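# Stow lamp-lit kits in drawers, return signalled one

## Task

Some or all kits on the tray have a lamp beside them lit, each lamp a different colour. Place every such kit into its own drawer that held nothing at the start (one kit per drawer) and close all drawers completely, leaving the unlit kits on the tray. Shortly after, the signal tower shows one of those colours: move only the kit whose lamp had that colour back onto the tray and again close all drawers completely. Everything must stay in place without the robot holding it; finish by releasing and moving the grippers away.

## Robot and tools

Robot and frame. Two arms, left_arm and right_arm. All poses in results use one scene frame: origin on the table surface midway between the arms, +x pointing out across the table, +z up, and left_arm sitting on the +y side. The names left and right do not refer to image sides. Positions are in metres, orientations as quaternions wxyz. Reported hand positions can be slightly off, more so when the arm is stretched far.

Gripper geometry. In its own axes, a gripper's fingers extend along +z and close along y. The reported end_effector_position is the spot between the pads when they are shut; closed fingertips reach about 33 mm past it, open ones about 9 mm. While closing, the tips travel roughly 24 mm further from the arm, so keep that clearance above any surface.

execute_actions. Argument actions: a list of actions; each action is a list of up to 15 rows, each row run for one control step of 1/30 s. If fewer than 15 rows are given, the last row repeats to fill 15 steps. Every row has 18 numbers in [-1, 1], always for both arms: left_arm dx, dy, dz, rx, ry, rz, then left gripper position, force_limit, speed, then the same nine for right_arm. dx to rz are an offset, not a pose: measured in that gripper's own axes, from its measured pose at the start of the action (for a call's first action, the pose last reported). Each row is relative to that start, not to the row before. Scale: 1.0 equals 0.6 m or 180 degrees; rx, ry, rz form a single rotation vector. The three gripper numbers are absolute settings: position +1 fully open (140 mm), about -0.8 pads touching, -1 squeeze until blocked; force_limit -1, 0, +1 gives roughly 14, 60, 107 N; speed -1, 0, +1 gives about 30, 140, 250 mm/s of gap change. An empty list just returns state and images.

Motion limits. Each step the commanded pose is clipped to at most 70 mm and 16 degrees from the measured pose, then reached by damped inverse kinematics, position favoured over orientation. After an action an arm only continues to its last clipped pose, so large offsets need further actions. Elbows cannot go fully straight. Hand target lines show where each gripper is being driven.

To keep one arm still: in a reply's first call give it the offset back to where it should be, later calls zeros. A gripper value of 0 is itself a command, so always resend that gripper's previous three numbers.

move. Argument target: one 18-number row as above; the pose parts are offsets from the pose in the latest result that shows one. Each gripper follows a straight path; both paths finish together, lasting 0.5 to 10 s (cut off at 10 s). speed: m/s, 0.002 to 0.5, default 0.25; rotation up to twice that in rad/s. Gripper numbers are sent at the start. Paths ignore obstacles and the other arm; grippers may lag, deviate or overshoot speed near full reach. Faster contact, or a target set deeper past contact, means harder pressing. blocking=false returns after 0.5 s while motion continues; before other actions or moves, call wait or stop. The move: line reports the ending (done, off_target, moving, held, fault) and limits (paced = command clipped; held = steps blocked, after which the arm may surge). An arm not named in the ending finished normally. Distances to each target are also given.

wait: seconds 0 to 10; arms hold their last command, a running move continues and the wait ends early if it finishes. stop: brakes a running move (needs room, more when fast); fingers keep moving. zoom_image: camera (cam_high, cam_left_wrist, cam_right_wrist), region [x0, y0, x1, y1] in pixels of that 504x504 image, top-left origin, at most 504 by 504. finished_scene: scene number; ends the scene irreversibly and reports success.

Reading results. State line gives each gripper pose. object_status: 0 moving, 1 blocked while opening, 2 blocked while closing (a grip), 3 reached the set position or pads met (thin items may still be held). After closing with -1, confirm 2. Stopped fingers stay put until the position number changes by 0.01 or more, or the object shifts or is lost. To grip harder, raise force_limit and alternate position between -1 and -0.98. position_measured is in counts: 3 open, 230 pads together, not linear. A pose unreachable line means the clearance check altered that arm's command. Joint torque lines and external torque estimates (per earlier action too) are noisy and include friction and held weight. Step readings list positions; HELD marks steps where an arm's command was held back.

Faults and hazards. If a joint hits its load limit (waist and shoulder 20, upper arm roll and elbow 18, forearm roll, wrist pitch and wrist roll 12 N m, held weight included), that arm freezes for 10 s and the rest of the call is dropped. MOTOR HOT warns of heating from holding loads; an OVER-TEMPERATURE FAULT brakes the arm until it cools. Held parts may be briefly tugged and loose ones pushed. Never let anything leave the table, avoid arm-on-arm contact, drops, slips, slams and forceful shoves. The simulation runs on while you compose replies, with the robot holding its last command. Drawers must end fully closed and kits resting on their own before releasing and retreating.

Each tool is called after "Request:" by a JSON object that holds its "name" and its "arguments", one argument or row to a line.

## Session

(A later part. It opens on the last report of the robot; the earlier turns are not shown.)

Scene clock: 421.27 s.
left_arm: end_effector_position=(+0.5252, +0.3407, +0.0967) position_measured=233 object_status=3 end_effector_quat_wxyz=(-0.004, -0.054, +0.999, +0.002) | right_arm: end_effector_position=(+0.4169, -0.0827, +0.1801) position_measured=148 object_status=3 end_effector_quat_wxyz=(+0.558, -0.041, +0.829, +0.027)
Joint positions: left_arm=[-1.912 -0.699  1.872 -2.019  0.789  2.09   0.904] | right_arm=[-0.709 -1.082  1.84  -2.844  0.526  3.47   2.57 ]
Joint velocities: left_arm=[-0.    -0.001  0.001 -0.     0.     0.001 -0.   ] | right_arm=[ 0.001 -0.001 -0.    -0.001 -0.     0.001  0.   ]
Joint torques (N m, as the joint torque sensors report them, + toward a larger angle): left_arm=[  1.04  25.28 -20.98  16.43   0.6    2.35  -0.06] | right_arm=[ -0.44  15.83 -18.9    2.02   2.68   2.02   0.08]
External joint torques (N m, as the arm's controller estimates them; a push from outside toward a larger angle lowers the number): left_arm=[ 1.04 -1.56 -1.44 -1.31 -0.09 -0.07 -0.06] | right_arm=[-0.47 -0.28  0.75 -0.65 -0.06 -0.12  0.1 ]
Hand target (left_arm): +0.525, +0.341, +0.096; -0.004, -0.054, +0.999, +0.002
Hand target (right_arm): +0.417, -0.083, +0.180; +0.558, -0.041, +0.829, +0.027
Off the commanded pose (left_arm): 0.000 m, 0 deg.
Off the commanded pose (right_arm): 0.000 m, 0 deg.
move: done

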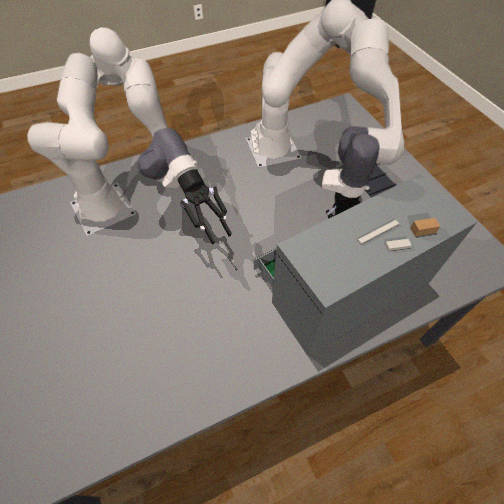

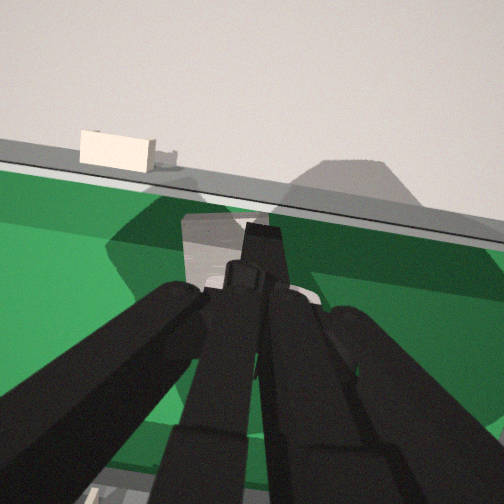

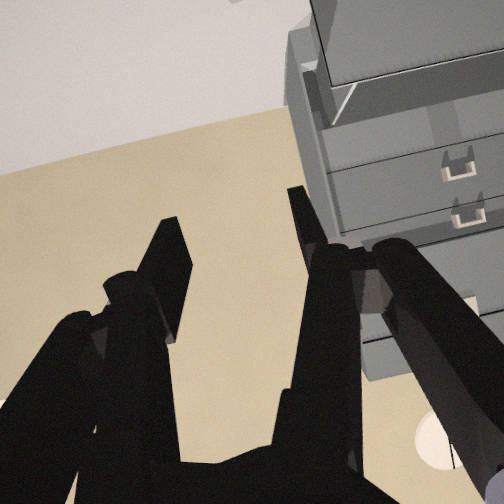

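Request:
{"name": "move", "arguments": {
  "target": [0,0,-0.04,0,0,0,-0.05,0,-0.3,0,0,0,0,0,0,-0.15,0,0],
  "speed": 0.03
}}

Request:
{"name": "move", "arguments": {
  "target": [0,-0.02,0,0,0,0.03,-0.05,0,-0.3,0,0,0,0,0,0,-0.15,0,0],
  "speed": 0.06
}}

Scene clock: 423.73 s.
left_arm: end_effector_position=(+0.5259, +0.3399, +0.1194) position_measured=135 object_status=3 end_effector_quat_wxyz=(-0.002, -0.054, +0.999, +0.002) | right_arm: end_effector_position=(+0.4169, -0.0827, +0.1801) position_measured=148 object_status=3 end_effector_quat_wxyz=(+0.558, -0.041, +0.829, +0.027)
Joint positions: left_arm=[-1.88  -0.684  1.819 -2.005  0.766  2.05   0.913] | right_arm=[-0.709 -1.082  1.84  -2.844  0.526  3.47   2.57 ]
Joint velocities: left_arm=[ 0.005 -0.001 -0.007  0.001 -0.    -0.017  0.004] | right_arm=[ 0.  0. -0. -0.  0. -0. -0.]
Joint torques (N m, as the joint torque sensors report them, + toward a larger angle): left_arm=[  1.82  23.08 -22.91  18.75  -0.47   1.96   0.25] | right_arm=[ -0.41  15.8  -18.7    2.14   2.68   1.99   0.06]
External joint torques (N m, as the arm's controller estimates them; a push from outside toward a larger angle lowers the number): left_arm=[ 1.68 -2.44 -3.52  0.49 -1.18 -0.47  0.24] | right_arm=[-0.42 -0.28  0.96 -0.54 -0.06 -0.14  0.09]
Hand target (left_arm): +0.525, +0.341, +0.121; -0.004, -0.054, +0.999, +0.002
Hand target (right_arm): +0.417, -0.083, +0.180; +0.558, -0.041, +0.829, +0.027
Off the commanded pose (left_arm): 0.002 m, 0 deg.
Off the commanded pose (right_arm): 0.000 m, 0 deg.
move: done

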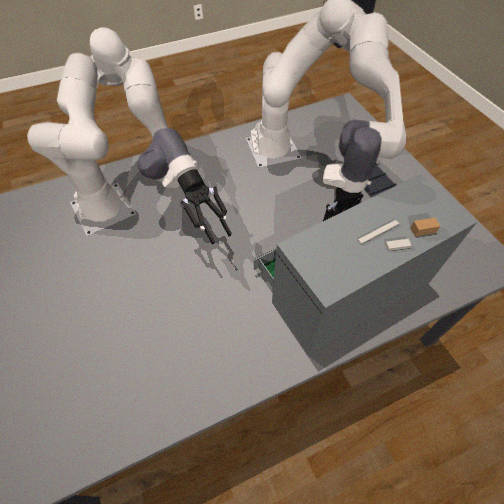

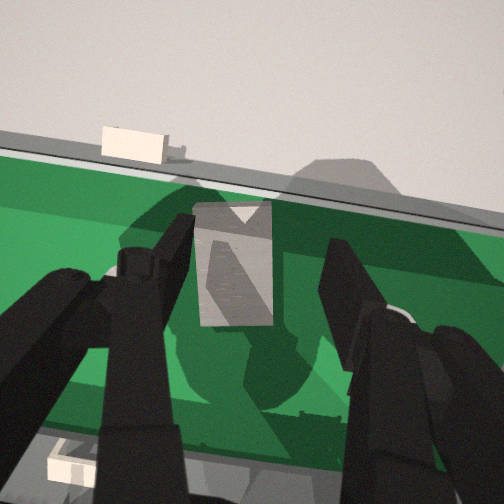

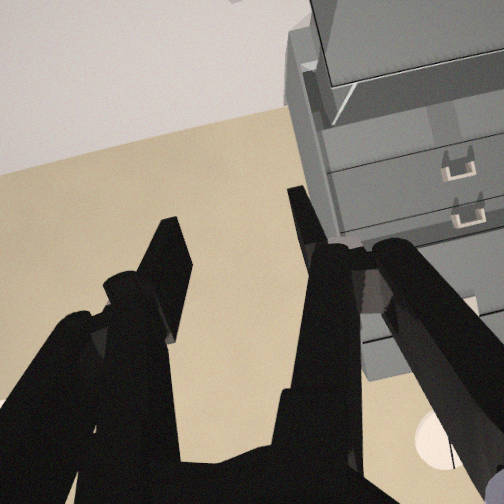

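Scene clock: 424.87 s.
left_arm: end_effector_position=(+0.5266, +0.3284, +0.1190) position_measured=135 object_status=3 end_effector_quat_wxyz=(-0.003, -0.015, +1.000, +0.000) | right_arm: end_effector_position=(+0.4169, -0.0827, +0.1801) position_measured=148 object_status=3 end_effector_quat_wxyz=(+0.558, -0.041, +0.829, +0.027)
Joint positions: left_arm=[-1.899 -0.7    1.814 -1.999  0.777  2.042  0.966] | right_arm=[-0.709 -1.082  1.84  -2.844  0.526  3.47   2.57 ]
Joint velocities: left_arm=[-0.001  0.001  0.001 -0.     0.    -0.002  0.027] | right_arm=[ 0.002 -0.     0.001  0.    -0.    -0.001  0.001]
Joint torques (N m, as the joint torque sensors report them, + toward a larger angle): left_arm=[ -0.82  22.74 -21.44  18.87   1.62   1.93   0.21] | right_arm=[ -0.52  15.66 -18.74   2.03   2.68   2.02   0.07]
External joint torques (N m, as the arm's controller estimates them; a push from outside toward a larger angle lowers the number): left_arm=[-0.71 -3.18 -1.47  0.94  0.92 -0.49  0.21] | right_arm=[-0.65 -0.46  0.84 -0.72 -0.04 -0.13  0.09]
Hand target (left_arm): +0.527, +0.328, +0.120; -0.002, -0.007, +1.000, +0.002
Hand target (right_arm): +0.417, -0.083, +0.180; +0.558, -0.041, +0.829, +0.027
Off the commanded pose (left_arm): 0.001 m, 1 deg.
Off the commanded pose (right_arm): 0.000 m, 0 deg.
move: done

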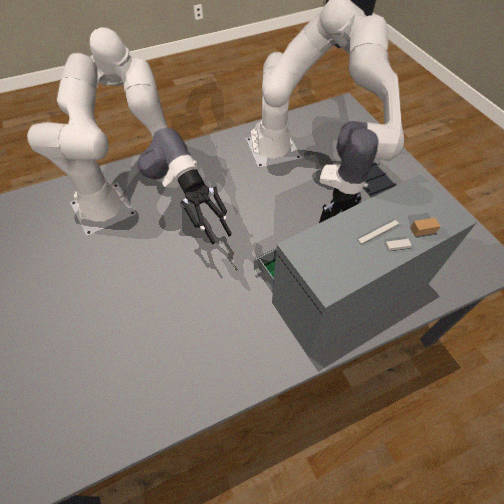

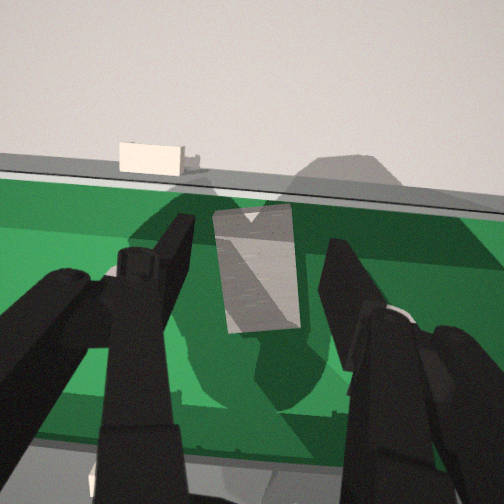

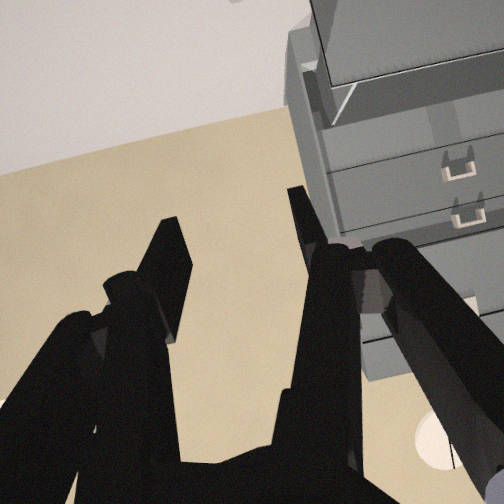

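Request:
{"name": "move", "arguments": {
  "target": [0.003,0,0,0,0,-0.075,-0.1,0,-0.3,0,0,0,0,0,0,-0.15,0,0],
  "speed": 0.15
}}

Request:
{"name": "move", "arguments": {
  "target": [0,0,0.058,0,0,0,-0.1,0,-0.3,0,0,0,0,0,0,-0.15,0,0],
  "speed": 0.02
}}

Scene clock: 428.50 s.
left_arm: end_effector_position=(+0.5253, +0.3297, +0.1198) position_measured=141 object_status=3 end_effector_quat_wxyz=(-0.003, -0.126, +0.992, +0.002) | right_arm: end_effector_position=(+0.4169, -0.0827, +0.1801) position_measured=148 object_status=3 end_effector_quat_wxyz=(+0.558, -0.041, +0.829, +0.027)
Joint positions: left_arm=[-1.918 -0.632  1.857 -2.011  0.71   2.081  0.784] | right_arm=[-0.709 -1.082  1.84  -2.844  0.526  3.47   2.57 ]
Joint velocities: left_arm=[ 0.    -0.001  0.001 -0.001 -0.     0.    -0.028] | right_arm=[-0.    -0.     0.    -0.     0.    -0.    -0.002]
Joint torques (N m, as the joint torque sensors report them, + toward a larger angle): left_arm=[ -1.16  24.25 -19.57  16.27  -0.4    2.77  -0.2 ] | right_arm=[ -0.6   15.84 -18.93   1.96   2.69   2.01   0.09]
External joint torques (N m, as the arm's controller estimates them; a push from outside toward a larger angle lowers the number): left_arm=[-1.29 -1.11 -1.68 -2.59 -1.08  0.36 -0.2 ] | right_arm=[-0.56 -0.27  0.72 -0.68 -0.05 -0.11  0.11]
Hand target (left_arm): +0.525, +0.328, +0.119; -0.003, -0.132, +0.991, +0.001
Hand target (right_arm): +0.417, -0.083, +0.180; +0.558, -0.041, +0.829, +0.027
Off the commanded pose (left_arm): 0.002 m, 1 deg.
Off the commanded pose (right_arm): 0.000 m, 0 deg.
move: done

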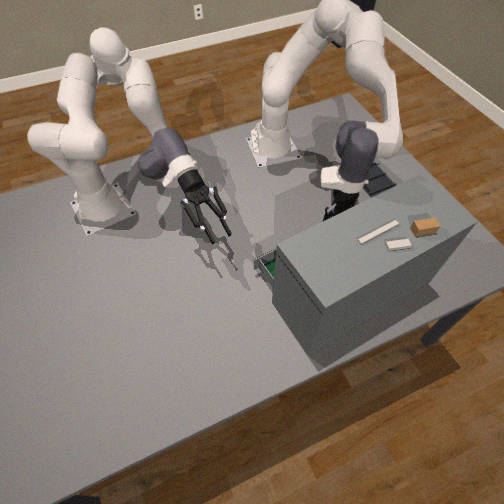

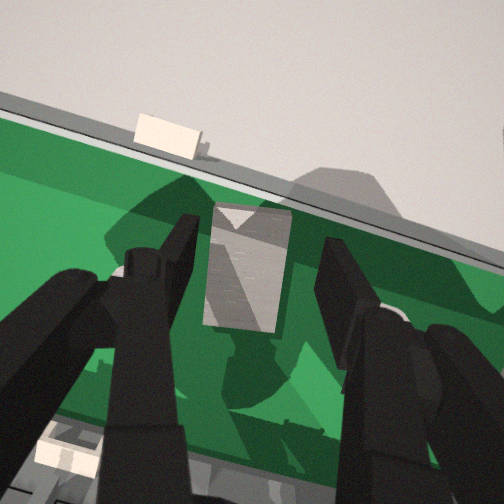

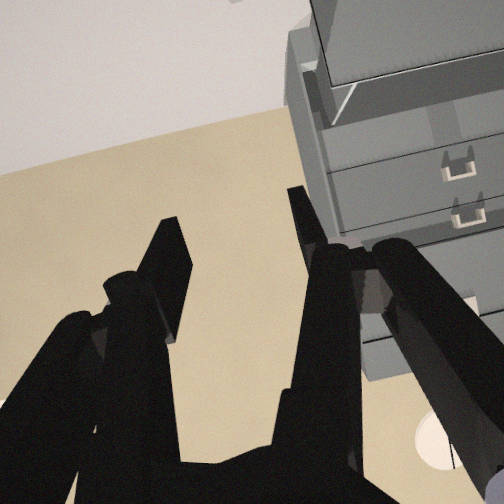

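Scene clock: 430.50 s.
left_arm: end_effector_position=(+0.5251, +0.3303, +0.0864) position_measured=141 object_status=3 end_effector_quat_wxyz=(-0.004, -0.125, +0.992, +0.001) | right_arm: end_effector_position=(+0.4169, -0.0827, +0.1801) position_measured=148 object_status=3 end_effector_quat_wxyz=(+0.558, -0.041, +0.829, +0.027)
Joint positions: left_arm=[-1.974 -0.654  1.941 -2.03   0.743  2.144  0.769] | right_arm=[-0.709 -1.082  1.84  -2.844  0.526  3.47   2.57 ]
Joint velocities: left_arm=[-0.007 -0.001  0.007 -0.002 -0.     0.013 -0.003] | right_arm=[ 0.001  0.001 -0.001 -0.001 -0.     0.     0.001]
Joint torques (N m, as the joint torque sensors report them, + toward a larger angle): left_arm=[ -1.24  25.2  -18.93  15.93   1.49   2.71  -0.21] | right_arm=[ -0.43  16.01 -18.68   2.13   2.7    2.01   0.07]
External joint torques (N m, as the arm's controller estimates them; a push from outside toward a larger angle lowers the number): left_arm=[-1.12 -2.32 -0.85 -2.21  0.84  0.29 -0.21] | right_arm=[-0.45 -0.13  0.97 -0.54 -0.03 -0.12  0.1 ]
Hand target (left_arm): +0.525, +0.329, +0.085; -0.002, -0.125, +0.992, +0.002
Hand target (right_arm): +0.417, -0.083, +0.180; +0.558, -0.041, +0.829, +0.027
Off the commanded pose (left_arm): 0.002 m, 0 deg.
Off the commanded pose (right_arm): 0.000 m, 0 deg.
move: done

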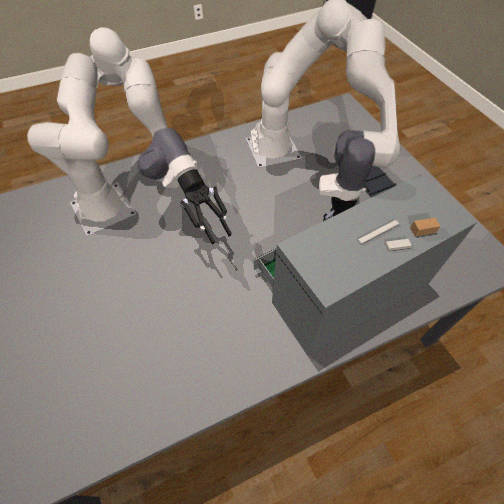

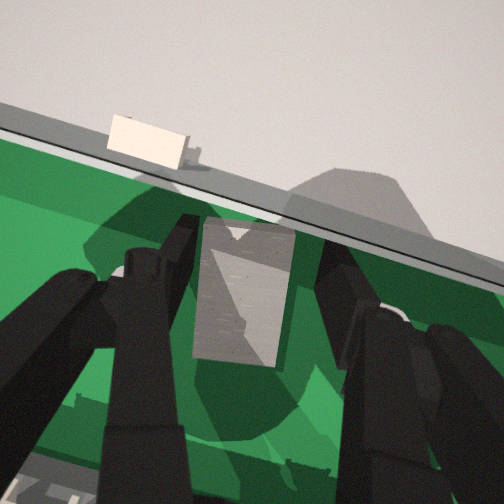

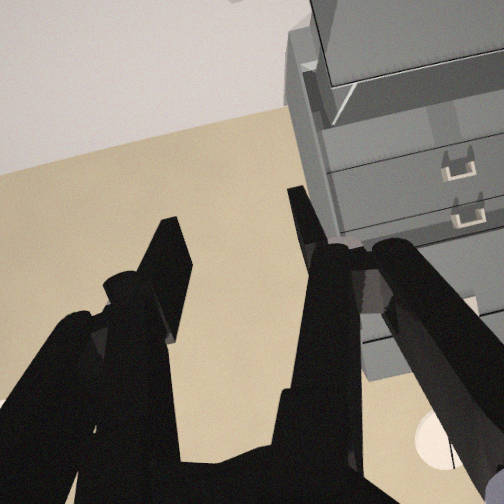

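Request:
{"name": "move", "arguments": {
  "target": [-0.01,-0.01,0.02,0,0,0,-0.1,0,-0.3,0,0,0,0,0,0,-0.15,0,0],
  "speed": 0.015
}}

Scene clock: 432.87 s.
left_arm: end_effector_position=(+0.5315, +0.3273, +0.0777) position_measured=141 object_status=3 end_effector_quat_wxyz=(-0.004, -0.125, +0.992, +0.003) | right_arm: end_effector_position=(+0.4169, -0.0827, +0.1801) position_measured=148 object_status=3 end_effector_quat_wxyz=(+0.558, -0.041, +0.829, +0.027)
Joint positions: left_arm=[-2.023 -0.668  1.983 -2.005  0.752  2.15   0.763] | right_arm=[-0.709 -1.082  1.84  -2.844  0.526  3.47   2.57 ]
Joint velocities: left_arm=[-0.005  0.     0.003  0.004 -0.    -0.001 -0.004] | right_arm=[ 0.001 -0.001  0.001 -0.002  0.001  0.    -0.001]
Joint torques (N m, as the joint torque sensors report them, + toward a larger angle): left_arm=[ -1.68  23.29 -16.36  16.39   1.7    3.54  -0.02] | right_arm=[ -0.66  15.94 -18.85   2.29   2.68   2.02   0.05]
External joint torques (N m, as the arm's controller estimates them; a push from outside toward a larger angle lowers the number): left_arm=[-1.94 -5.89  1.57 -1.81  1.04  1.13 -0.02] | right_arm=[-0.69 -0.17  0.78 -0.36 -0.05 -0.11  0.08]
Hand target (left_arm): +0.532, +0.326, +0.075; -0.003, -0.125, +0.992, +0.001
Hand target (right_arm): +0.417, -0.083, +0.180; +0.558, -0.041, +0.829, +0.027
Off the commanded pose (left_arm): 0.004 m, 0 deg.
Off the commanded pose (right_arm): 0.000 m, 0 deg.
move: off_target (left_arm)

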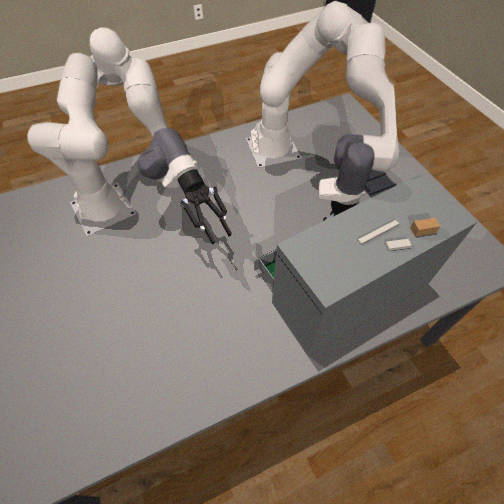

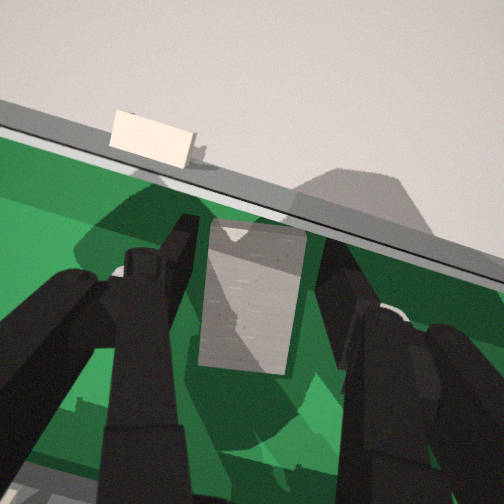

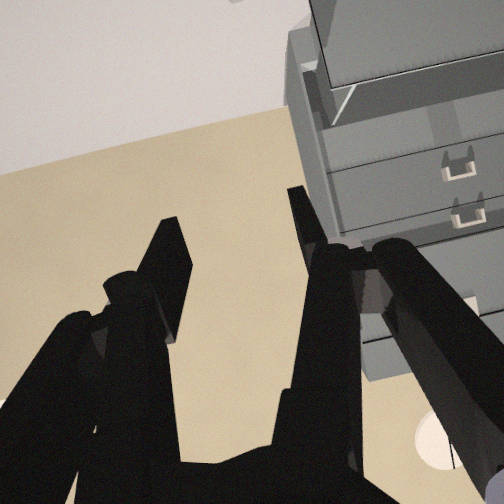

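Request:
{"name": "move", "arguments": {
  "target": [0,0,-0.008,0,0,0.008,-0.1,0,-0.3,0,0,0,0,0,0,-0.15,0,0],
  "speed": 0.02
}}

Request:
{"name": "move", "arguments": {
  "target": [0,0,0,0,0,0,-1,0,-0.6,0,0,0,0,0,0,-0.15,0,0]
}}

Request:
{"name": "move", "arguments": {
  "target": [0,0,-0.06,0,0,0,-1,0,-0.6,0,0,0,0,0,0,-0.15,0,0],
  "speed": 0.05
}}

Scene clock: 435.37 s.
left_arm: end_effector_position=(+0.5314, +0.3261, +0.0816) position_measured=141 object_status=3 end_effector_quat_wxyz=(-0.004, -0.116, +0.993, +0.003) | right_arm: end_effector_position=(+0.4169, -0.0827, +0.1801) position_measured=148 object_status=3 end_effector_quat_wxyz=(+0.558, -0.041, +0.829, +0.027)
Joint positions: left_arm=[-2.015 -0.668  1.97  -2.005  0.752  2.142  0.779] | right_arm=[-0.709 -1.082  1.84  -2.844  0.526  3.47   2.57 ]
Joint velocities: left_arm=[ 0.003 -0.002 -0.001 -0.001 -0.001 -0.004  0.017] | right_arm=[ 0.    -0.     0.001  0.001  0.    -0.    -0.001]
Joint torques (N m, as the joint torque sensors report them, + toward a larger angle): left_arm=[  2.42  26.21 -20.22  19.32   0.38   2.07   0.24] | right_arm=[ -0.44  15.87 -18.57   2.38   2.72   2.02   0.08]
External joint torques (N m, as the arm's controller estimates them; a push from outside toward a larger angle lowers the number): left_arm=[ 2.36 -2.52 -2.17  1.24 -0.27 -0.33  0.24] | right_arm=[-0.47 -0.22  1.04 -0.34 -0.01 -0.12  0.11]
Hand target (left_arm): +0.532, +0.327, +0.083; -0.004, -0.113, +0.994, +0.003
Hand target (right_arm): +0.417, -0.083, +0.180; +0.558, -0.041, +0.829, +0.027
Off the commanded pose (left_arm): 0.002 m, 0 deg.
Off the commanded pose (right_arm): 0.000 m, 0 deg.
move: done

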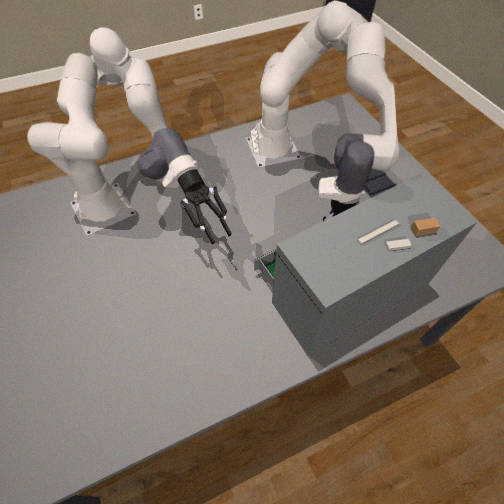

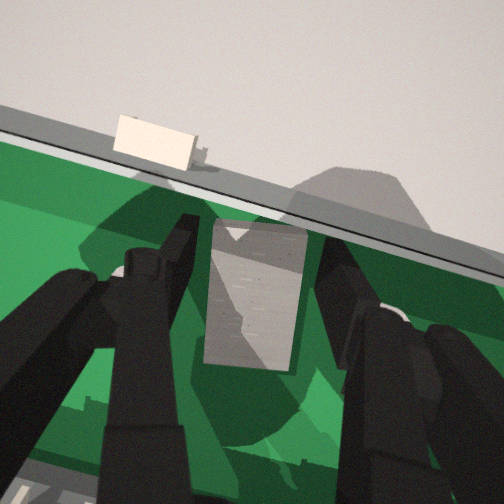

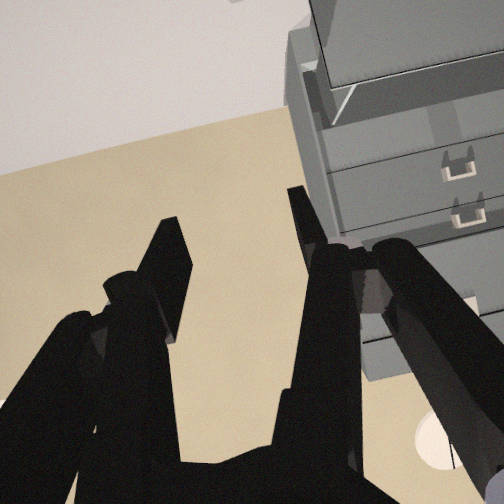

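Scene clock: 435.87 s.
left_arm: end_effector_position=(+0.5314, +0.3261, +0.0816) position_measured=173 object_status=2 end_effector_quat_wxyz=(-0.004, -0.116, +0.993, +0.003) | right_arm: end_effector_position=(+0.4169, -0.0827, +0.1801) position_measured=148 object_status=3 end_effector_quat_wxyz=(+0.558, -0.041, +0.829, +0.027)
Joint positions: left_arm=[-2.015 -0.668  1.97  -2.005  0.752  2.142  0.779] | right_arm=[-0.709 -1.082  1.84  -2.844  0.526  3.47   2.57 ]
Joint velocities: left_arm=[-0.001  0.001 -0.001  0.     0.    -0.001  0.001] | right_arm=[-0.002  0.001 -0.    -0.    -0.001 -0.     0.001]
Joint torques (N m, as the joint torque sensors report them, + toward a larger angle): left_arm=[  0.63  27.19 -20.25  17.49   0.49   2.3    0.12] | right_arm=[ -0.41  15.74 -18.62   2.44   2.74   2.     0.08]
External joint torques (N m, as the arm's controller estimates them; a push from outside toward a larger angle lowers the number): left_arm=[ 0.73 -1.77 -1.95 -0.7  -0.17 -0.13  0.12] | right_arm=[-0.31 -0.39  1.11 -0.21 -0.01 -0.12  0.11]
Hand target (left_arm): +0.531, +0.326, +0.082; -0.004, -0.116, +0.993, +0.003
Hand target (right_arm): +0.417, -0.083, +0.180; +0.558, -0.041, +0.829, +0.027
Off the commanded pose (left_arm): 0.000 m, 0 deg.
Off the commanded pose (right_arm): 0.000 m, 0 deg.
move: done

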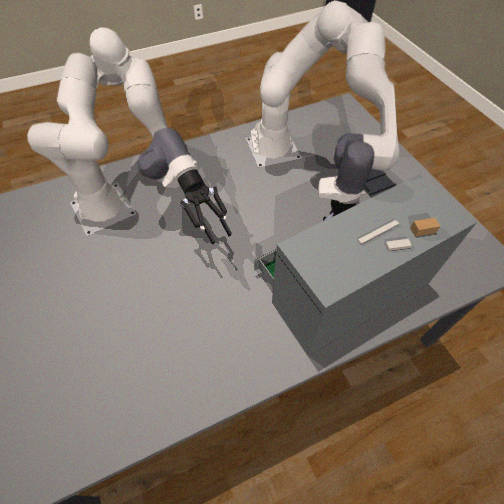

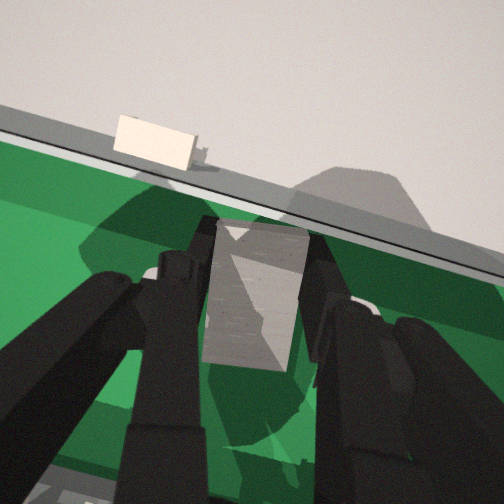

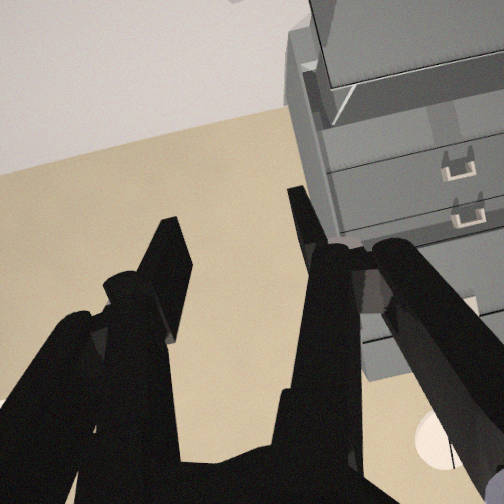

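Scene clock: 436.97 s.
left_arm: end_effector_position=(+0.5318, +0.3258, +0.1162) position_measured=173 object_status=2 end_effector_quat_wxyz=(-0.003, -0.117, +0.993, +0.004) | right_arm: end_effector_position=(+0.4169, -0.0827, +0.1801) position_measured=148 object_status=3 end_effector_quat_wxyz=(+0.558, -0.041, +0.829, +0.027)
Joint positions: left_arm=[-1.965 -0.635  1.893 -1.987  0.71   2.082  0.799] | right_arm=[-0.709 -1.082  1.84  -2.844  0.526  3.47   2.57 ]
Joint velocities: left_arm=[ 0.004 -0.001 -0.006  0.    -0.    -0.015  0.006] | right_arm=[-0.    -0.001  0.    -0.     0.001  0.001  0.   ]
Joint torques (N m, as the joint torque sensors report them, + toward a larger angle): left_arm=[  2.76  24.16 -20.57  20.14  -0.39   2.06   0.21] | right_arm=[ -0.4   15.82 -18.94   2.1    2.7    2.     0.05]
External joint torques (N m, as the arm's controller estimates them; a push from outside toward a larger angle lowers the number): left_arm=[ 2.84 -2.67 -2.56  1.15 -1.08 -0.38  0.21] | right_arm=[-0.36 -0.28  0.72 -0.54 -0.03 -0.12  0.08]
Hand target (left_arm): +0.532, +0.327, +0.118; -0.004, -0.116, +0.993, +0.004
Hand target (right_arm): +0.417, -0.083, +0.180; +0.558, -0.041, +0.829, +0.027
Off the commanded pose (left_arm): 0.001 m, 0 deg.
Off the commanded pose (right_arm): 0.000 m, 0 deg.
move: done

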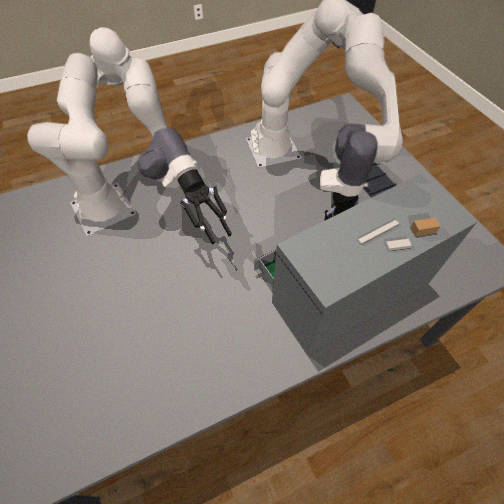

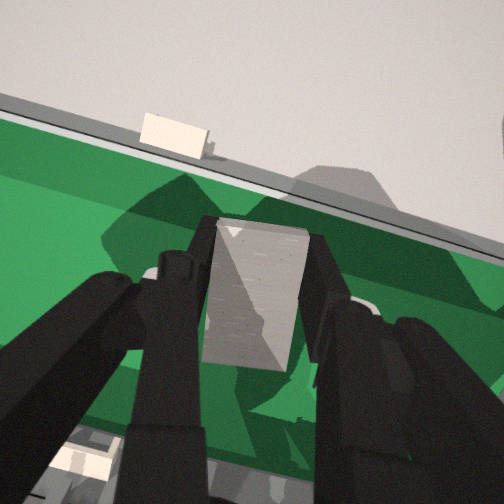

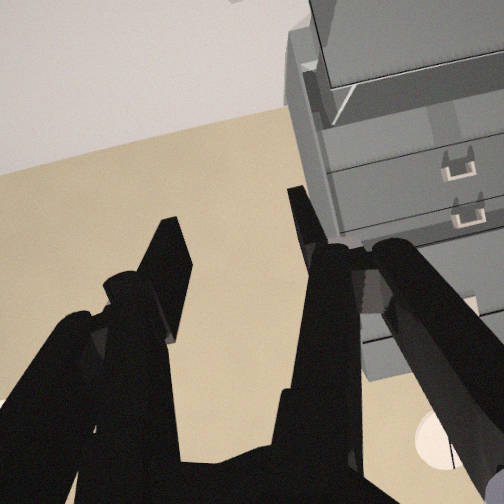

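Request:
{"name": "move", "arguments": {
  "target": [0.05,0,-0.18,0,0,0,-1,0,-0.6,0,0,0,0,0,0,-0.15,0,0],
  "speed": 0.15
}}

Request:
{"name": "move", "arguments": {
  "target": [-0.04,0.47,0,0,0,-0.425,-1,0,-0.6,0,0,0,0,0,0,-0.15,0,0],
  "speed": 0.3
}}

Scene clock: 440.43 s.
left_arm: end_effector_position=(+0.5040, +0.3195, +0.2231) position_measured=173 object_status=2 end_effector_quat_wxyz=(-0.002, -0.119, +0.993, +0.007) | right_arm: end_effector_position=(+0.4169, -0.0827, +0.1801) position_measured=148 object_status=3 end_effector_quat_wxyz=(+0.558, -0.041, +0.829, +0.027)
Joint positions: left_arm=[-1.71  -0.519  1.571 -1.974  0.565  1.908  0.848] | right_arm=[-0.709 -1.082  1.84  -2.844  0.526  3.47   2.57 ]
Joint velocities: left_arm=[ 0.    -0.005 -0.005 -0.002  0.    -0.012  0.004] | right_arm=[ 0.001 -0.001 -0.001  0.    -0.001 -0.001 -0.   ]
Joint torques (N m, as the joint torque sensors report them, + toward a larger angle): left_arm=[  1.77  13.26 -18.59  20.93  -0.05   2.03   0.3 ] | right_arm=[ -0.55  16.   -18.64   1.94   2.69   1.98   0.11]
External joint torques (N m, as the arm's controller estimates them; a push from outside toward a larger angle lowers the number): left_arm=[ 1.85 -2.73 -2.73 -0.05 -0.81 -0.38  0.3 ] | right_arm=[-0.45 -0.12  1.08 -0.72 -0.06 -0.15  0.13]
Hand target (left_arm): +0.503, +0.320, +0.224; -0.004, -0.117, +0.993, +0.006
Hand target (right_arm): +0.417, -0.083, +0.180; +0.558, -0.041, +0.829, +0.027
Off the commanded pose (left_arm): 0.002 m, 0 deg.
Off the commanded pose (right_arm): 0.000 m, 0 deg.
move: done

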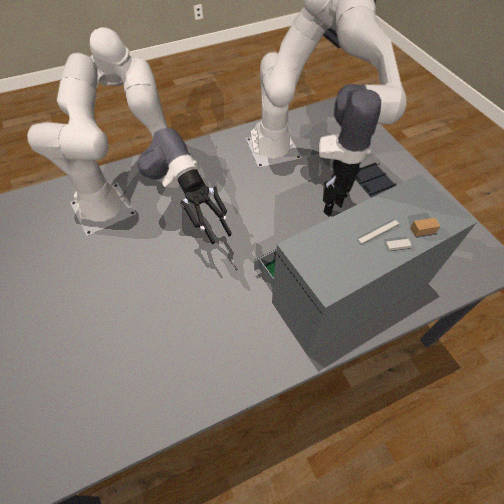

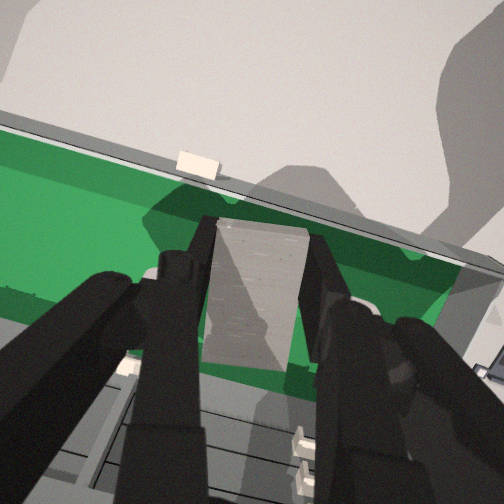

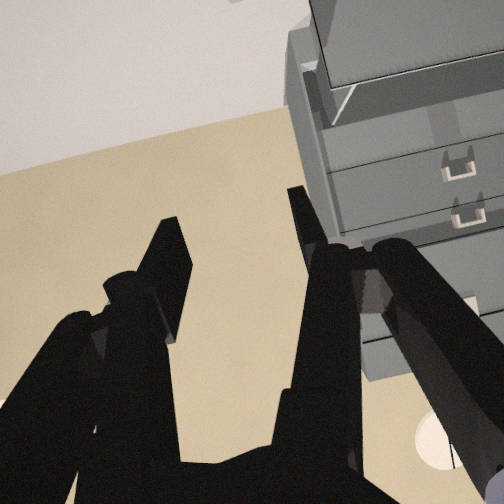

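Scene clock: 443.50 s.
left_arm: end_effector_position=(+0.4588, +0.5993, +0.2197) position_measured=173 object_status=2 end_effector_quat_wxyz=(+0.001, +0.701, -0.713, -0.015) | right_arm: end_effector_position=(+0.4169, -0.0827, +0.1801) position_measured=148 object_status=3 end_effector_quat_wxyz=(+0.558, -0.041, +0.829, +0.027)
Joint positions: left_arm=[-1.354 -0.21   1.834 -1.985  0.253  2.012  0.256] | right_arm=[-0.709 -1.082  1.84  -2.844  0.526  3.47   2.57 ]
Joint velocities: left_arm=[-0.003  0.     0.002  0.002 -0.    -0.004 -0.027] | right_arm=[-0.    -0.001  0.001 -0.    -0.001 -0.001 -0.   ]
Joint torques (N m, as the joint torque sensors report them, + toward a larger angle): left_arm=[-2.07 14.03 -7.19 24.27 -0.41  1.97  0.01] | right_arm=[ -0.44  15.83 -18.81   2.39   2.73   1.98   0.05]
External joint torques (N m, as the arm's controller estimates them; a push from outside toward a larger angle lowers the number): left_arm=[-2.07 -1.21 -0.79  0.74 -1.15 -0.46  0.01] | right_arm=[-0.43 -0.28  0.84 -0.27 -0.01 -0.14  0.08]
Hand target (left_arm): +0.459, +0.598, +0.221; +0.002, +0.706, -0.709, -0.014
Hand target (right_arm): +0.417, -0.083, +0.180; +0.558, -0.041, +0.829, +0.027
Off the commanded pose (left_arm): 0.008 m, 2 deg.
Off the commanded pose (right_arm): 0.000 m, 0 deg.
move: off_target (left_arm)

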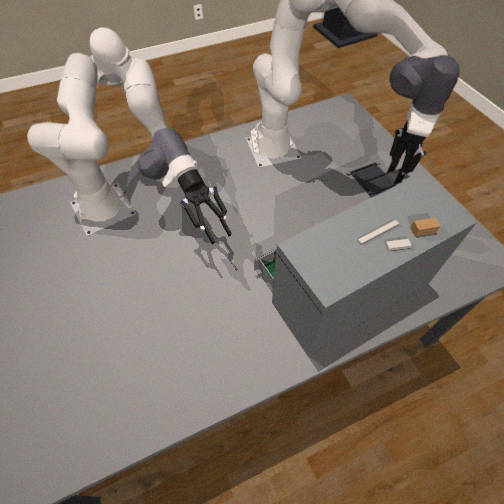

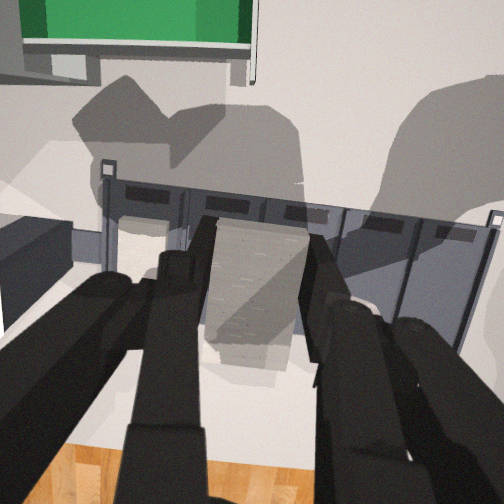

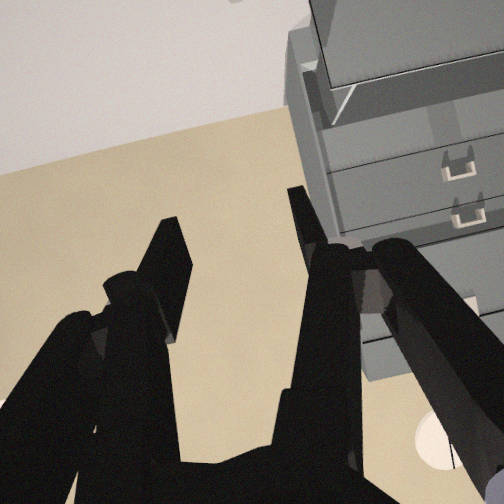

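Request:
{"name": "move", "arguments": {
  "target": [-0.097,-0.032,0.2,0.007,0.007,0,-1,0,-0.6,0.128,0.56,0.105,0,0,0,-0.15,0,0],
  "speed": 0.2
}}

Scene clock: 447.10 s.
left_arm: end_effector_position=(+0.4759, +0.6580, +0.1001) position_measured=173 object_status=2 end_effector_quat_wxyz=(+0.003, +0.701, -0.713, +0.003) | right_arm: end_effector_position=(+0.4102, +0.2587, +0.0931) position_measured=148 object_status=3 end_effector_quat_wxyz=(+0.561, -0.047, +0.826, +0.028)
Joint positions: left_arm=[-1.609 -0.523  2.161 -1.953  0.524  2.189  0.179] | right_arm=[-1.022 -1.698  1.788 -1.673  0.595  2.667  2.826]
Joint velocities: left_arm=[-0.002 -0.     0.003 -0.001 -0.001  0.002  0.001] | right_arm=[ 0.001  0.    -0.001  0.002  0.003 -0.017  0.021]
Joint torques (N m, as the joint torque sensors report them, + toward a larger angle): left_arm=[ -1.62  29.81 -14.16  21.99   1.45   2.95  -0.21] | right_arm=[ -1.69  35.94 -31.25  -1.26   2.35   1.     0.35]
External joint torques (N m, as the arm's controller estimates them; a push from outside toward a larger angle lowers the number): left_arm=[-1.56 -1.97 -0.86  1.42  0.82  0.47 -0.21] | right_arm=[-1.91 -2.07  0.38  0.79  1.02 -0.6   0.37]
Hand target (left_arm): +0.478, +0.660, +0.101; -0.000, +0.701, -0.713, +0.003
Hand target (right_arm): +0.411, +0.258, +0.094; +0.560, -0.039, +0.827, +0.031
Off the commanded pose (left_arm): 0.002 m, 0 deg.
Off the commanded pose (right_arm): 0.009 m, 1 deg.
move: off_target (right_arm)

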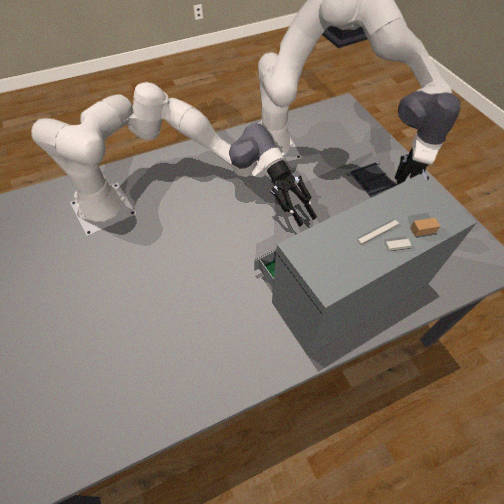

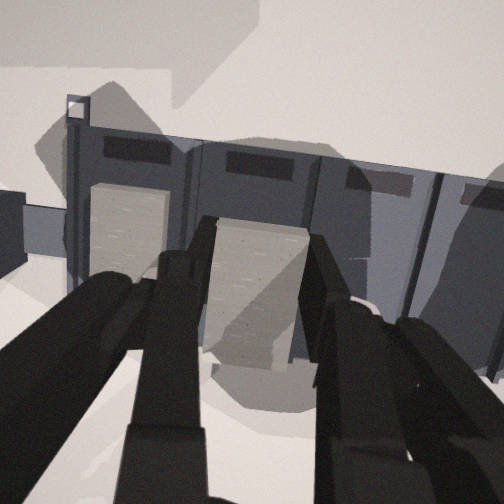

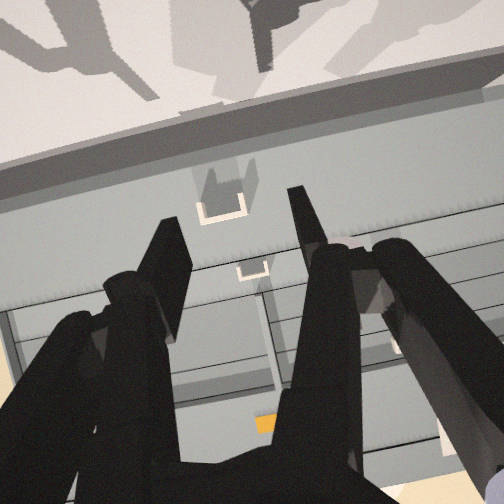

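Request:
{"name": "move", "arguments": {
  "target": [0.015,-0.004,0.058,0,0,0,-1,0,-0.6,-0.005,-0.017,0.052,0,0,0,-0.15,0,0],
  "speed": 0.04
}}

Scene clock: 449.57 s.
left_arm: end_effector_position=(+0.4775, +0.6483, +0.0663) position_measured=173 object_status=2 end_effector_quat_wxyz=(+0.005, +0.699, -0.715, +0.004) | right_arm: end_effector_position=(+0.4419, +0.2510, +0.0871) position_measured=148 object_status=3 end_effector_quat_wxyz=(+0.561, -0.040, +0.826, +0.030)
Joint positions: left_arm=[-1.666 -0.563  2.222 -1.976  0.562  2.249  0.146] | right_arm=[-1.087 -1.7    1.801 -1.655  0.595  2.714  2.826]
Joint velocities: left_arm=[-0.009  0.     0.011 -0.002  0.     0.017 -0.014] | right_arm=[ 0.001  0.    -0.001  0.007 -0.     0.014 -0.004]
Joint torques (N m, as the joint torque sensors report them, + toward a larger angle): left_arm=[ -1.5   31.68 -14.1   17.52   1.42   2.88  -0.17] | right_arm=[ -1.04  36.61 -27.94  -1.46   0.57   1.9   -0.22]
External joint torques (N m, as the arm's controller estimates them; a push from outside toward a larger angle lowers the number): left_arm=[-1.57 -1.79 -0.57 -2.23  0.81  0.41 -0.17] | right_arm=[-1.24 -1.95  3.58  0.47 -0.89  0.27 -0.19]
Hand target (left_arm): +0.479, +0.648, +0.066; +0.003, +0.701, -0.714, +0.004
Hand target (right_arm): +0.441, +0.252, +0.085; +0.561, -0.046, +0.826, +0.028
Off the commanded pose (left_arm): 0.001 m, 0 deg.
Off the commanded pose (right_arm): 0.003 m, 1 deg.
move: done

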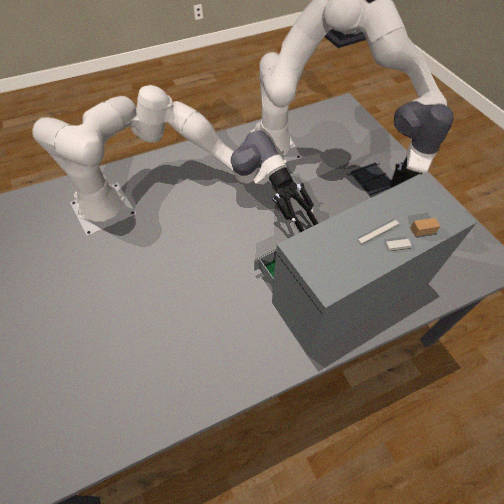

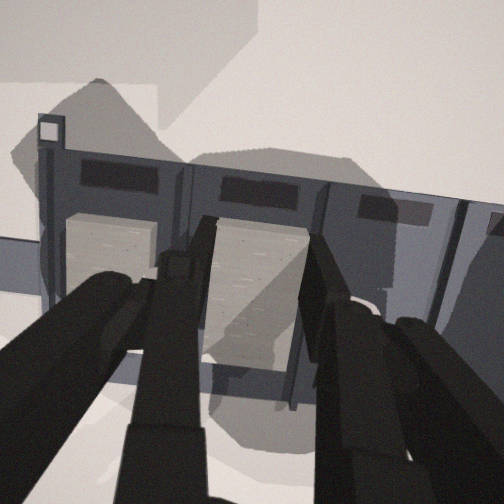

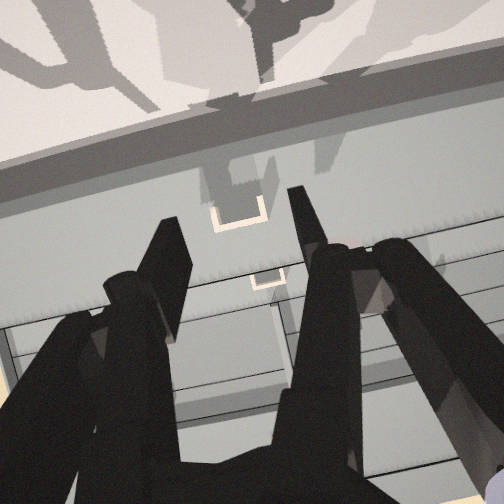

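Request:
{"name": "move", "arguments": {
  "target": [-0.008,-0.003,0.027,0,0,0,-1,0,-0.6,-0.085,0,0.24,0,0,0,-0.15,0,0],
  "speed": 0.07
}}

Scene clock: 453.03 s.
left_arm: end_effector_position=(+0.4774, +0.6515, +0.0496) position_measured=173 object_status=2 end_effector_quat_wxyz=(+0.008, +0.700, -0.715, +0.004) | right_arm: end_effector_position=(+0.5930, +0.2710, +0.0864) position_measured=148 object_status=3 end_effector_quat_wxyz=(+0.562, -0.042, +0.825, +0.031)
Joint positions: left_arm=[-1.694 -0.593  2.26  -1.967  0.58   2.268  0.142] | right_arm=[-1.555 -1.741  1.736 -1.2    0.548  2.723  2.819]
Joint velocities: left_arm=[-0.003  0.001  0.003 -0.     0.001  0.003  0.   ] | right_arm=[-0.005 -0.007 -0.007  0.013 -0.001 -0.016  0.001]
Joint torques (N m, as the joint torque sensors report them, + toward a larger angle): left_arm=[ -1.21  32.12 -14.34  20.31   1.46   2.94   0.01] | right_arm=[ -1.78  45.62 -26.98   0.04   1.16   1.52   0.36]
External joint torques (N m, as the arm's controller estimates them; a push from outside toward a larger angle lowers the number): left_arm=[-1.26 -2.83 -0.56  0.86  0.85  0.47  0.01] | right_arm=[-1.88 -2.96 -0.16  0.84 -0.34 -0.09  0.39]
Hand target (left_arm): +0.480, +0.653, +0.050; +0.005, +0.699, -0.715, +0.004
Hand target (right_arm): +0.595, +0.270, +0.087; +0.563, -0.040, +0.825, +0.030
Off the commanded pose (left_arm): 0.002 m, 0 deg.
Off the commanded pose (right_arm): 0.007 m, 0 deg.
move: off_target (right_arm)

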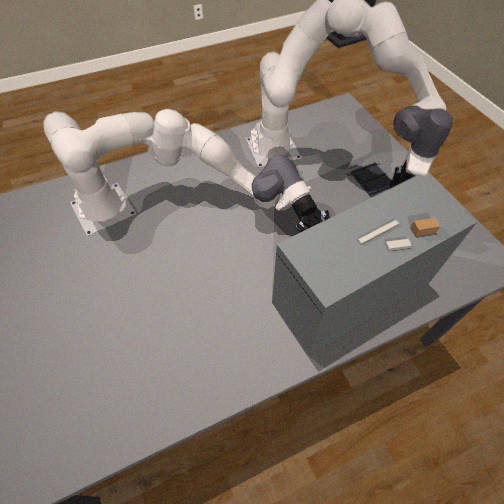

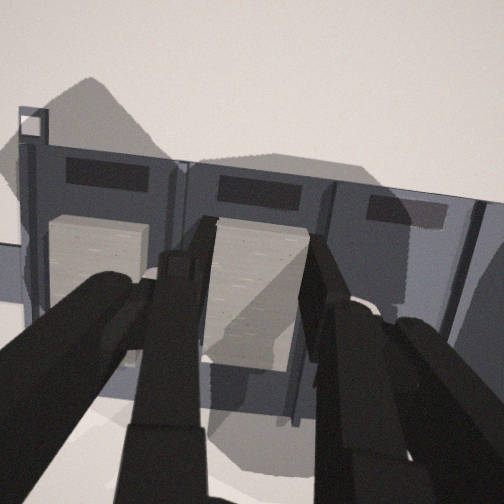

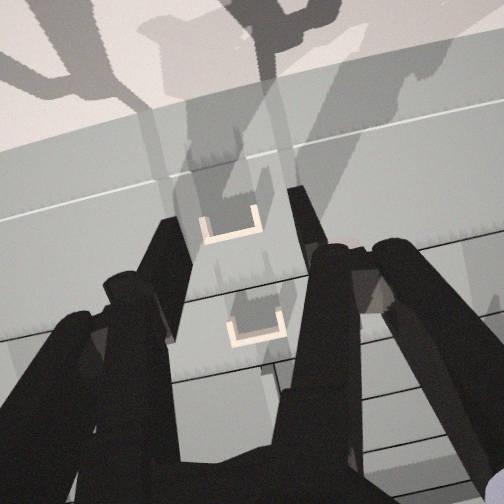

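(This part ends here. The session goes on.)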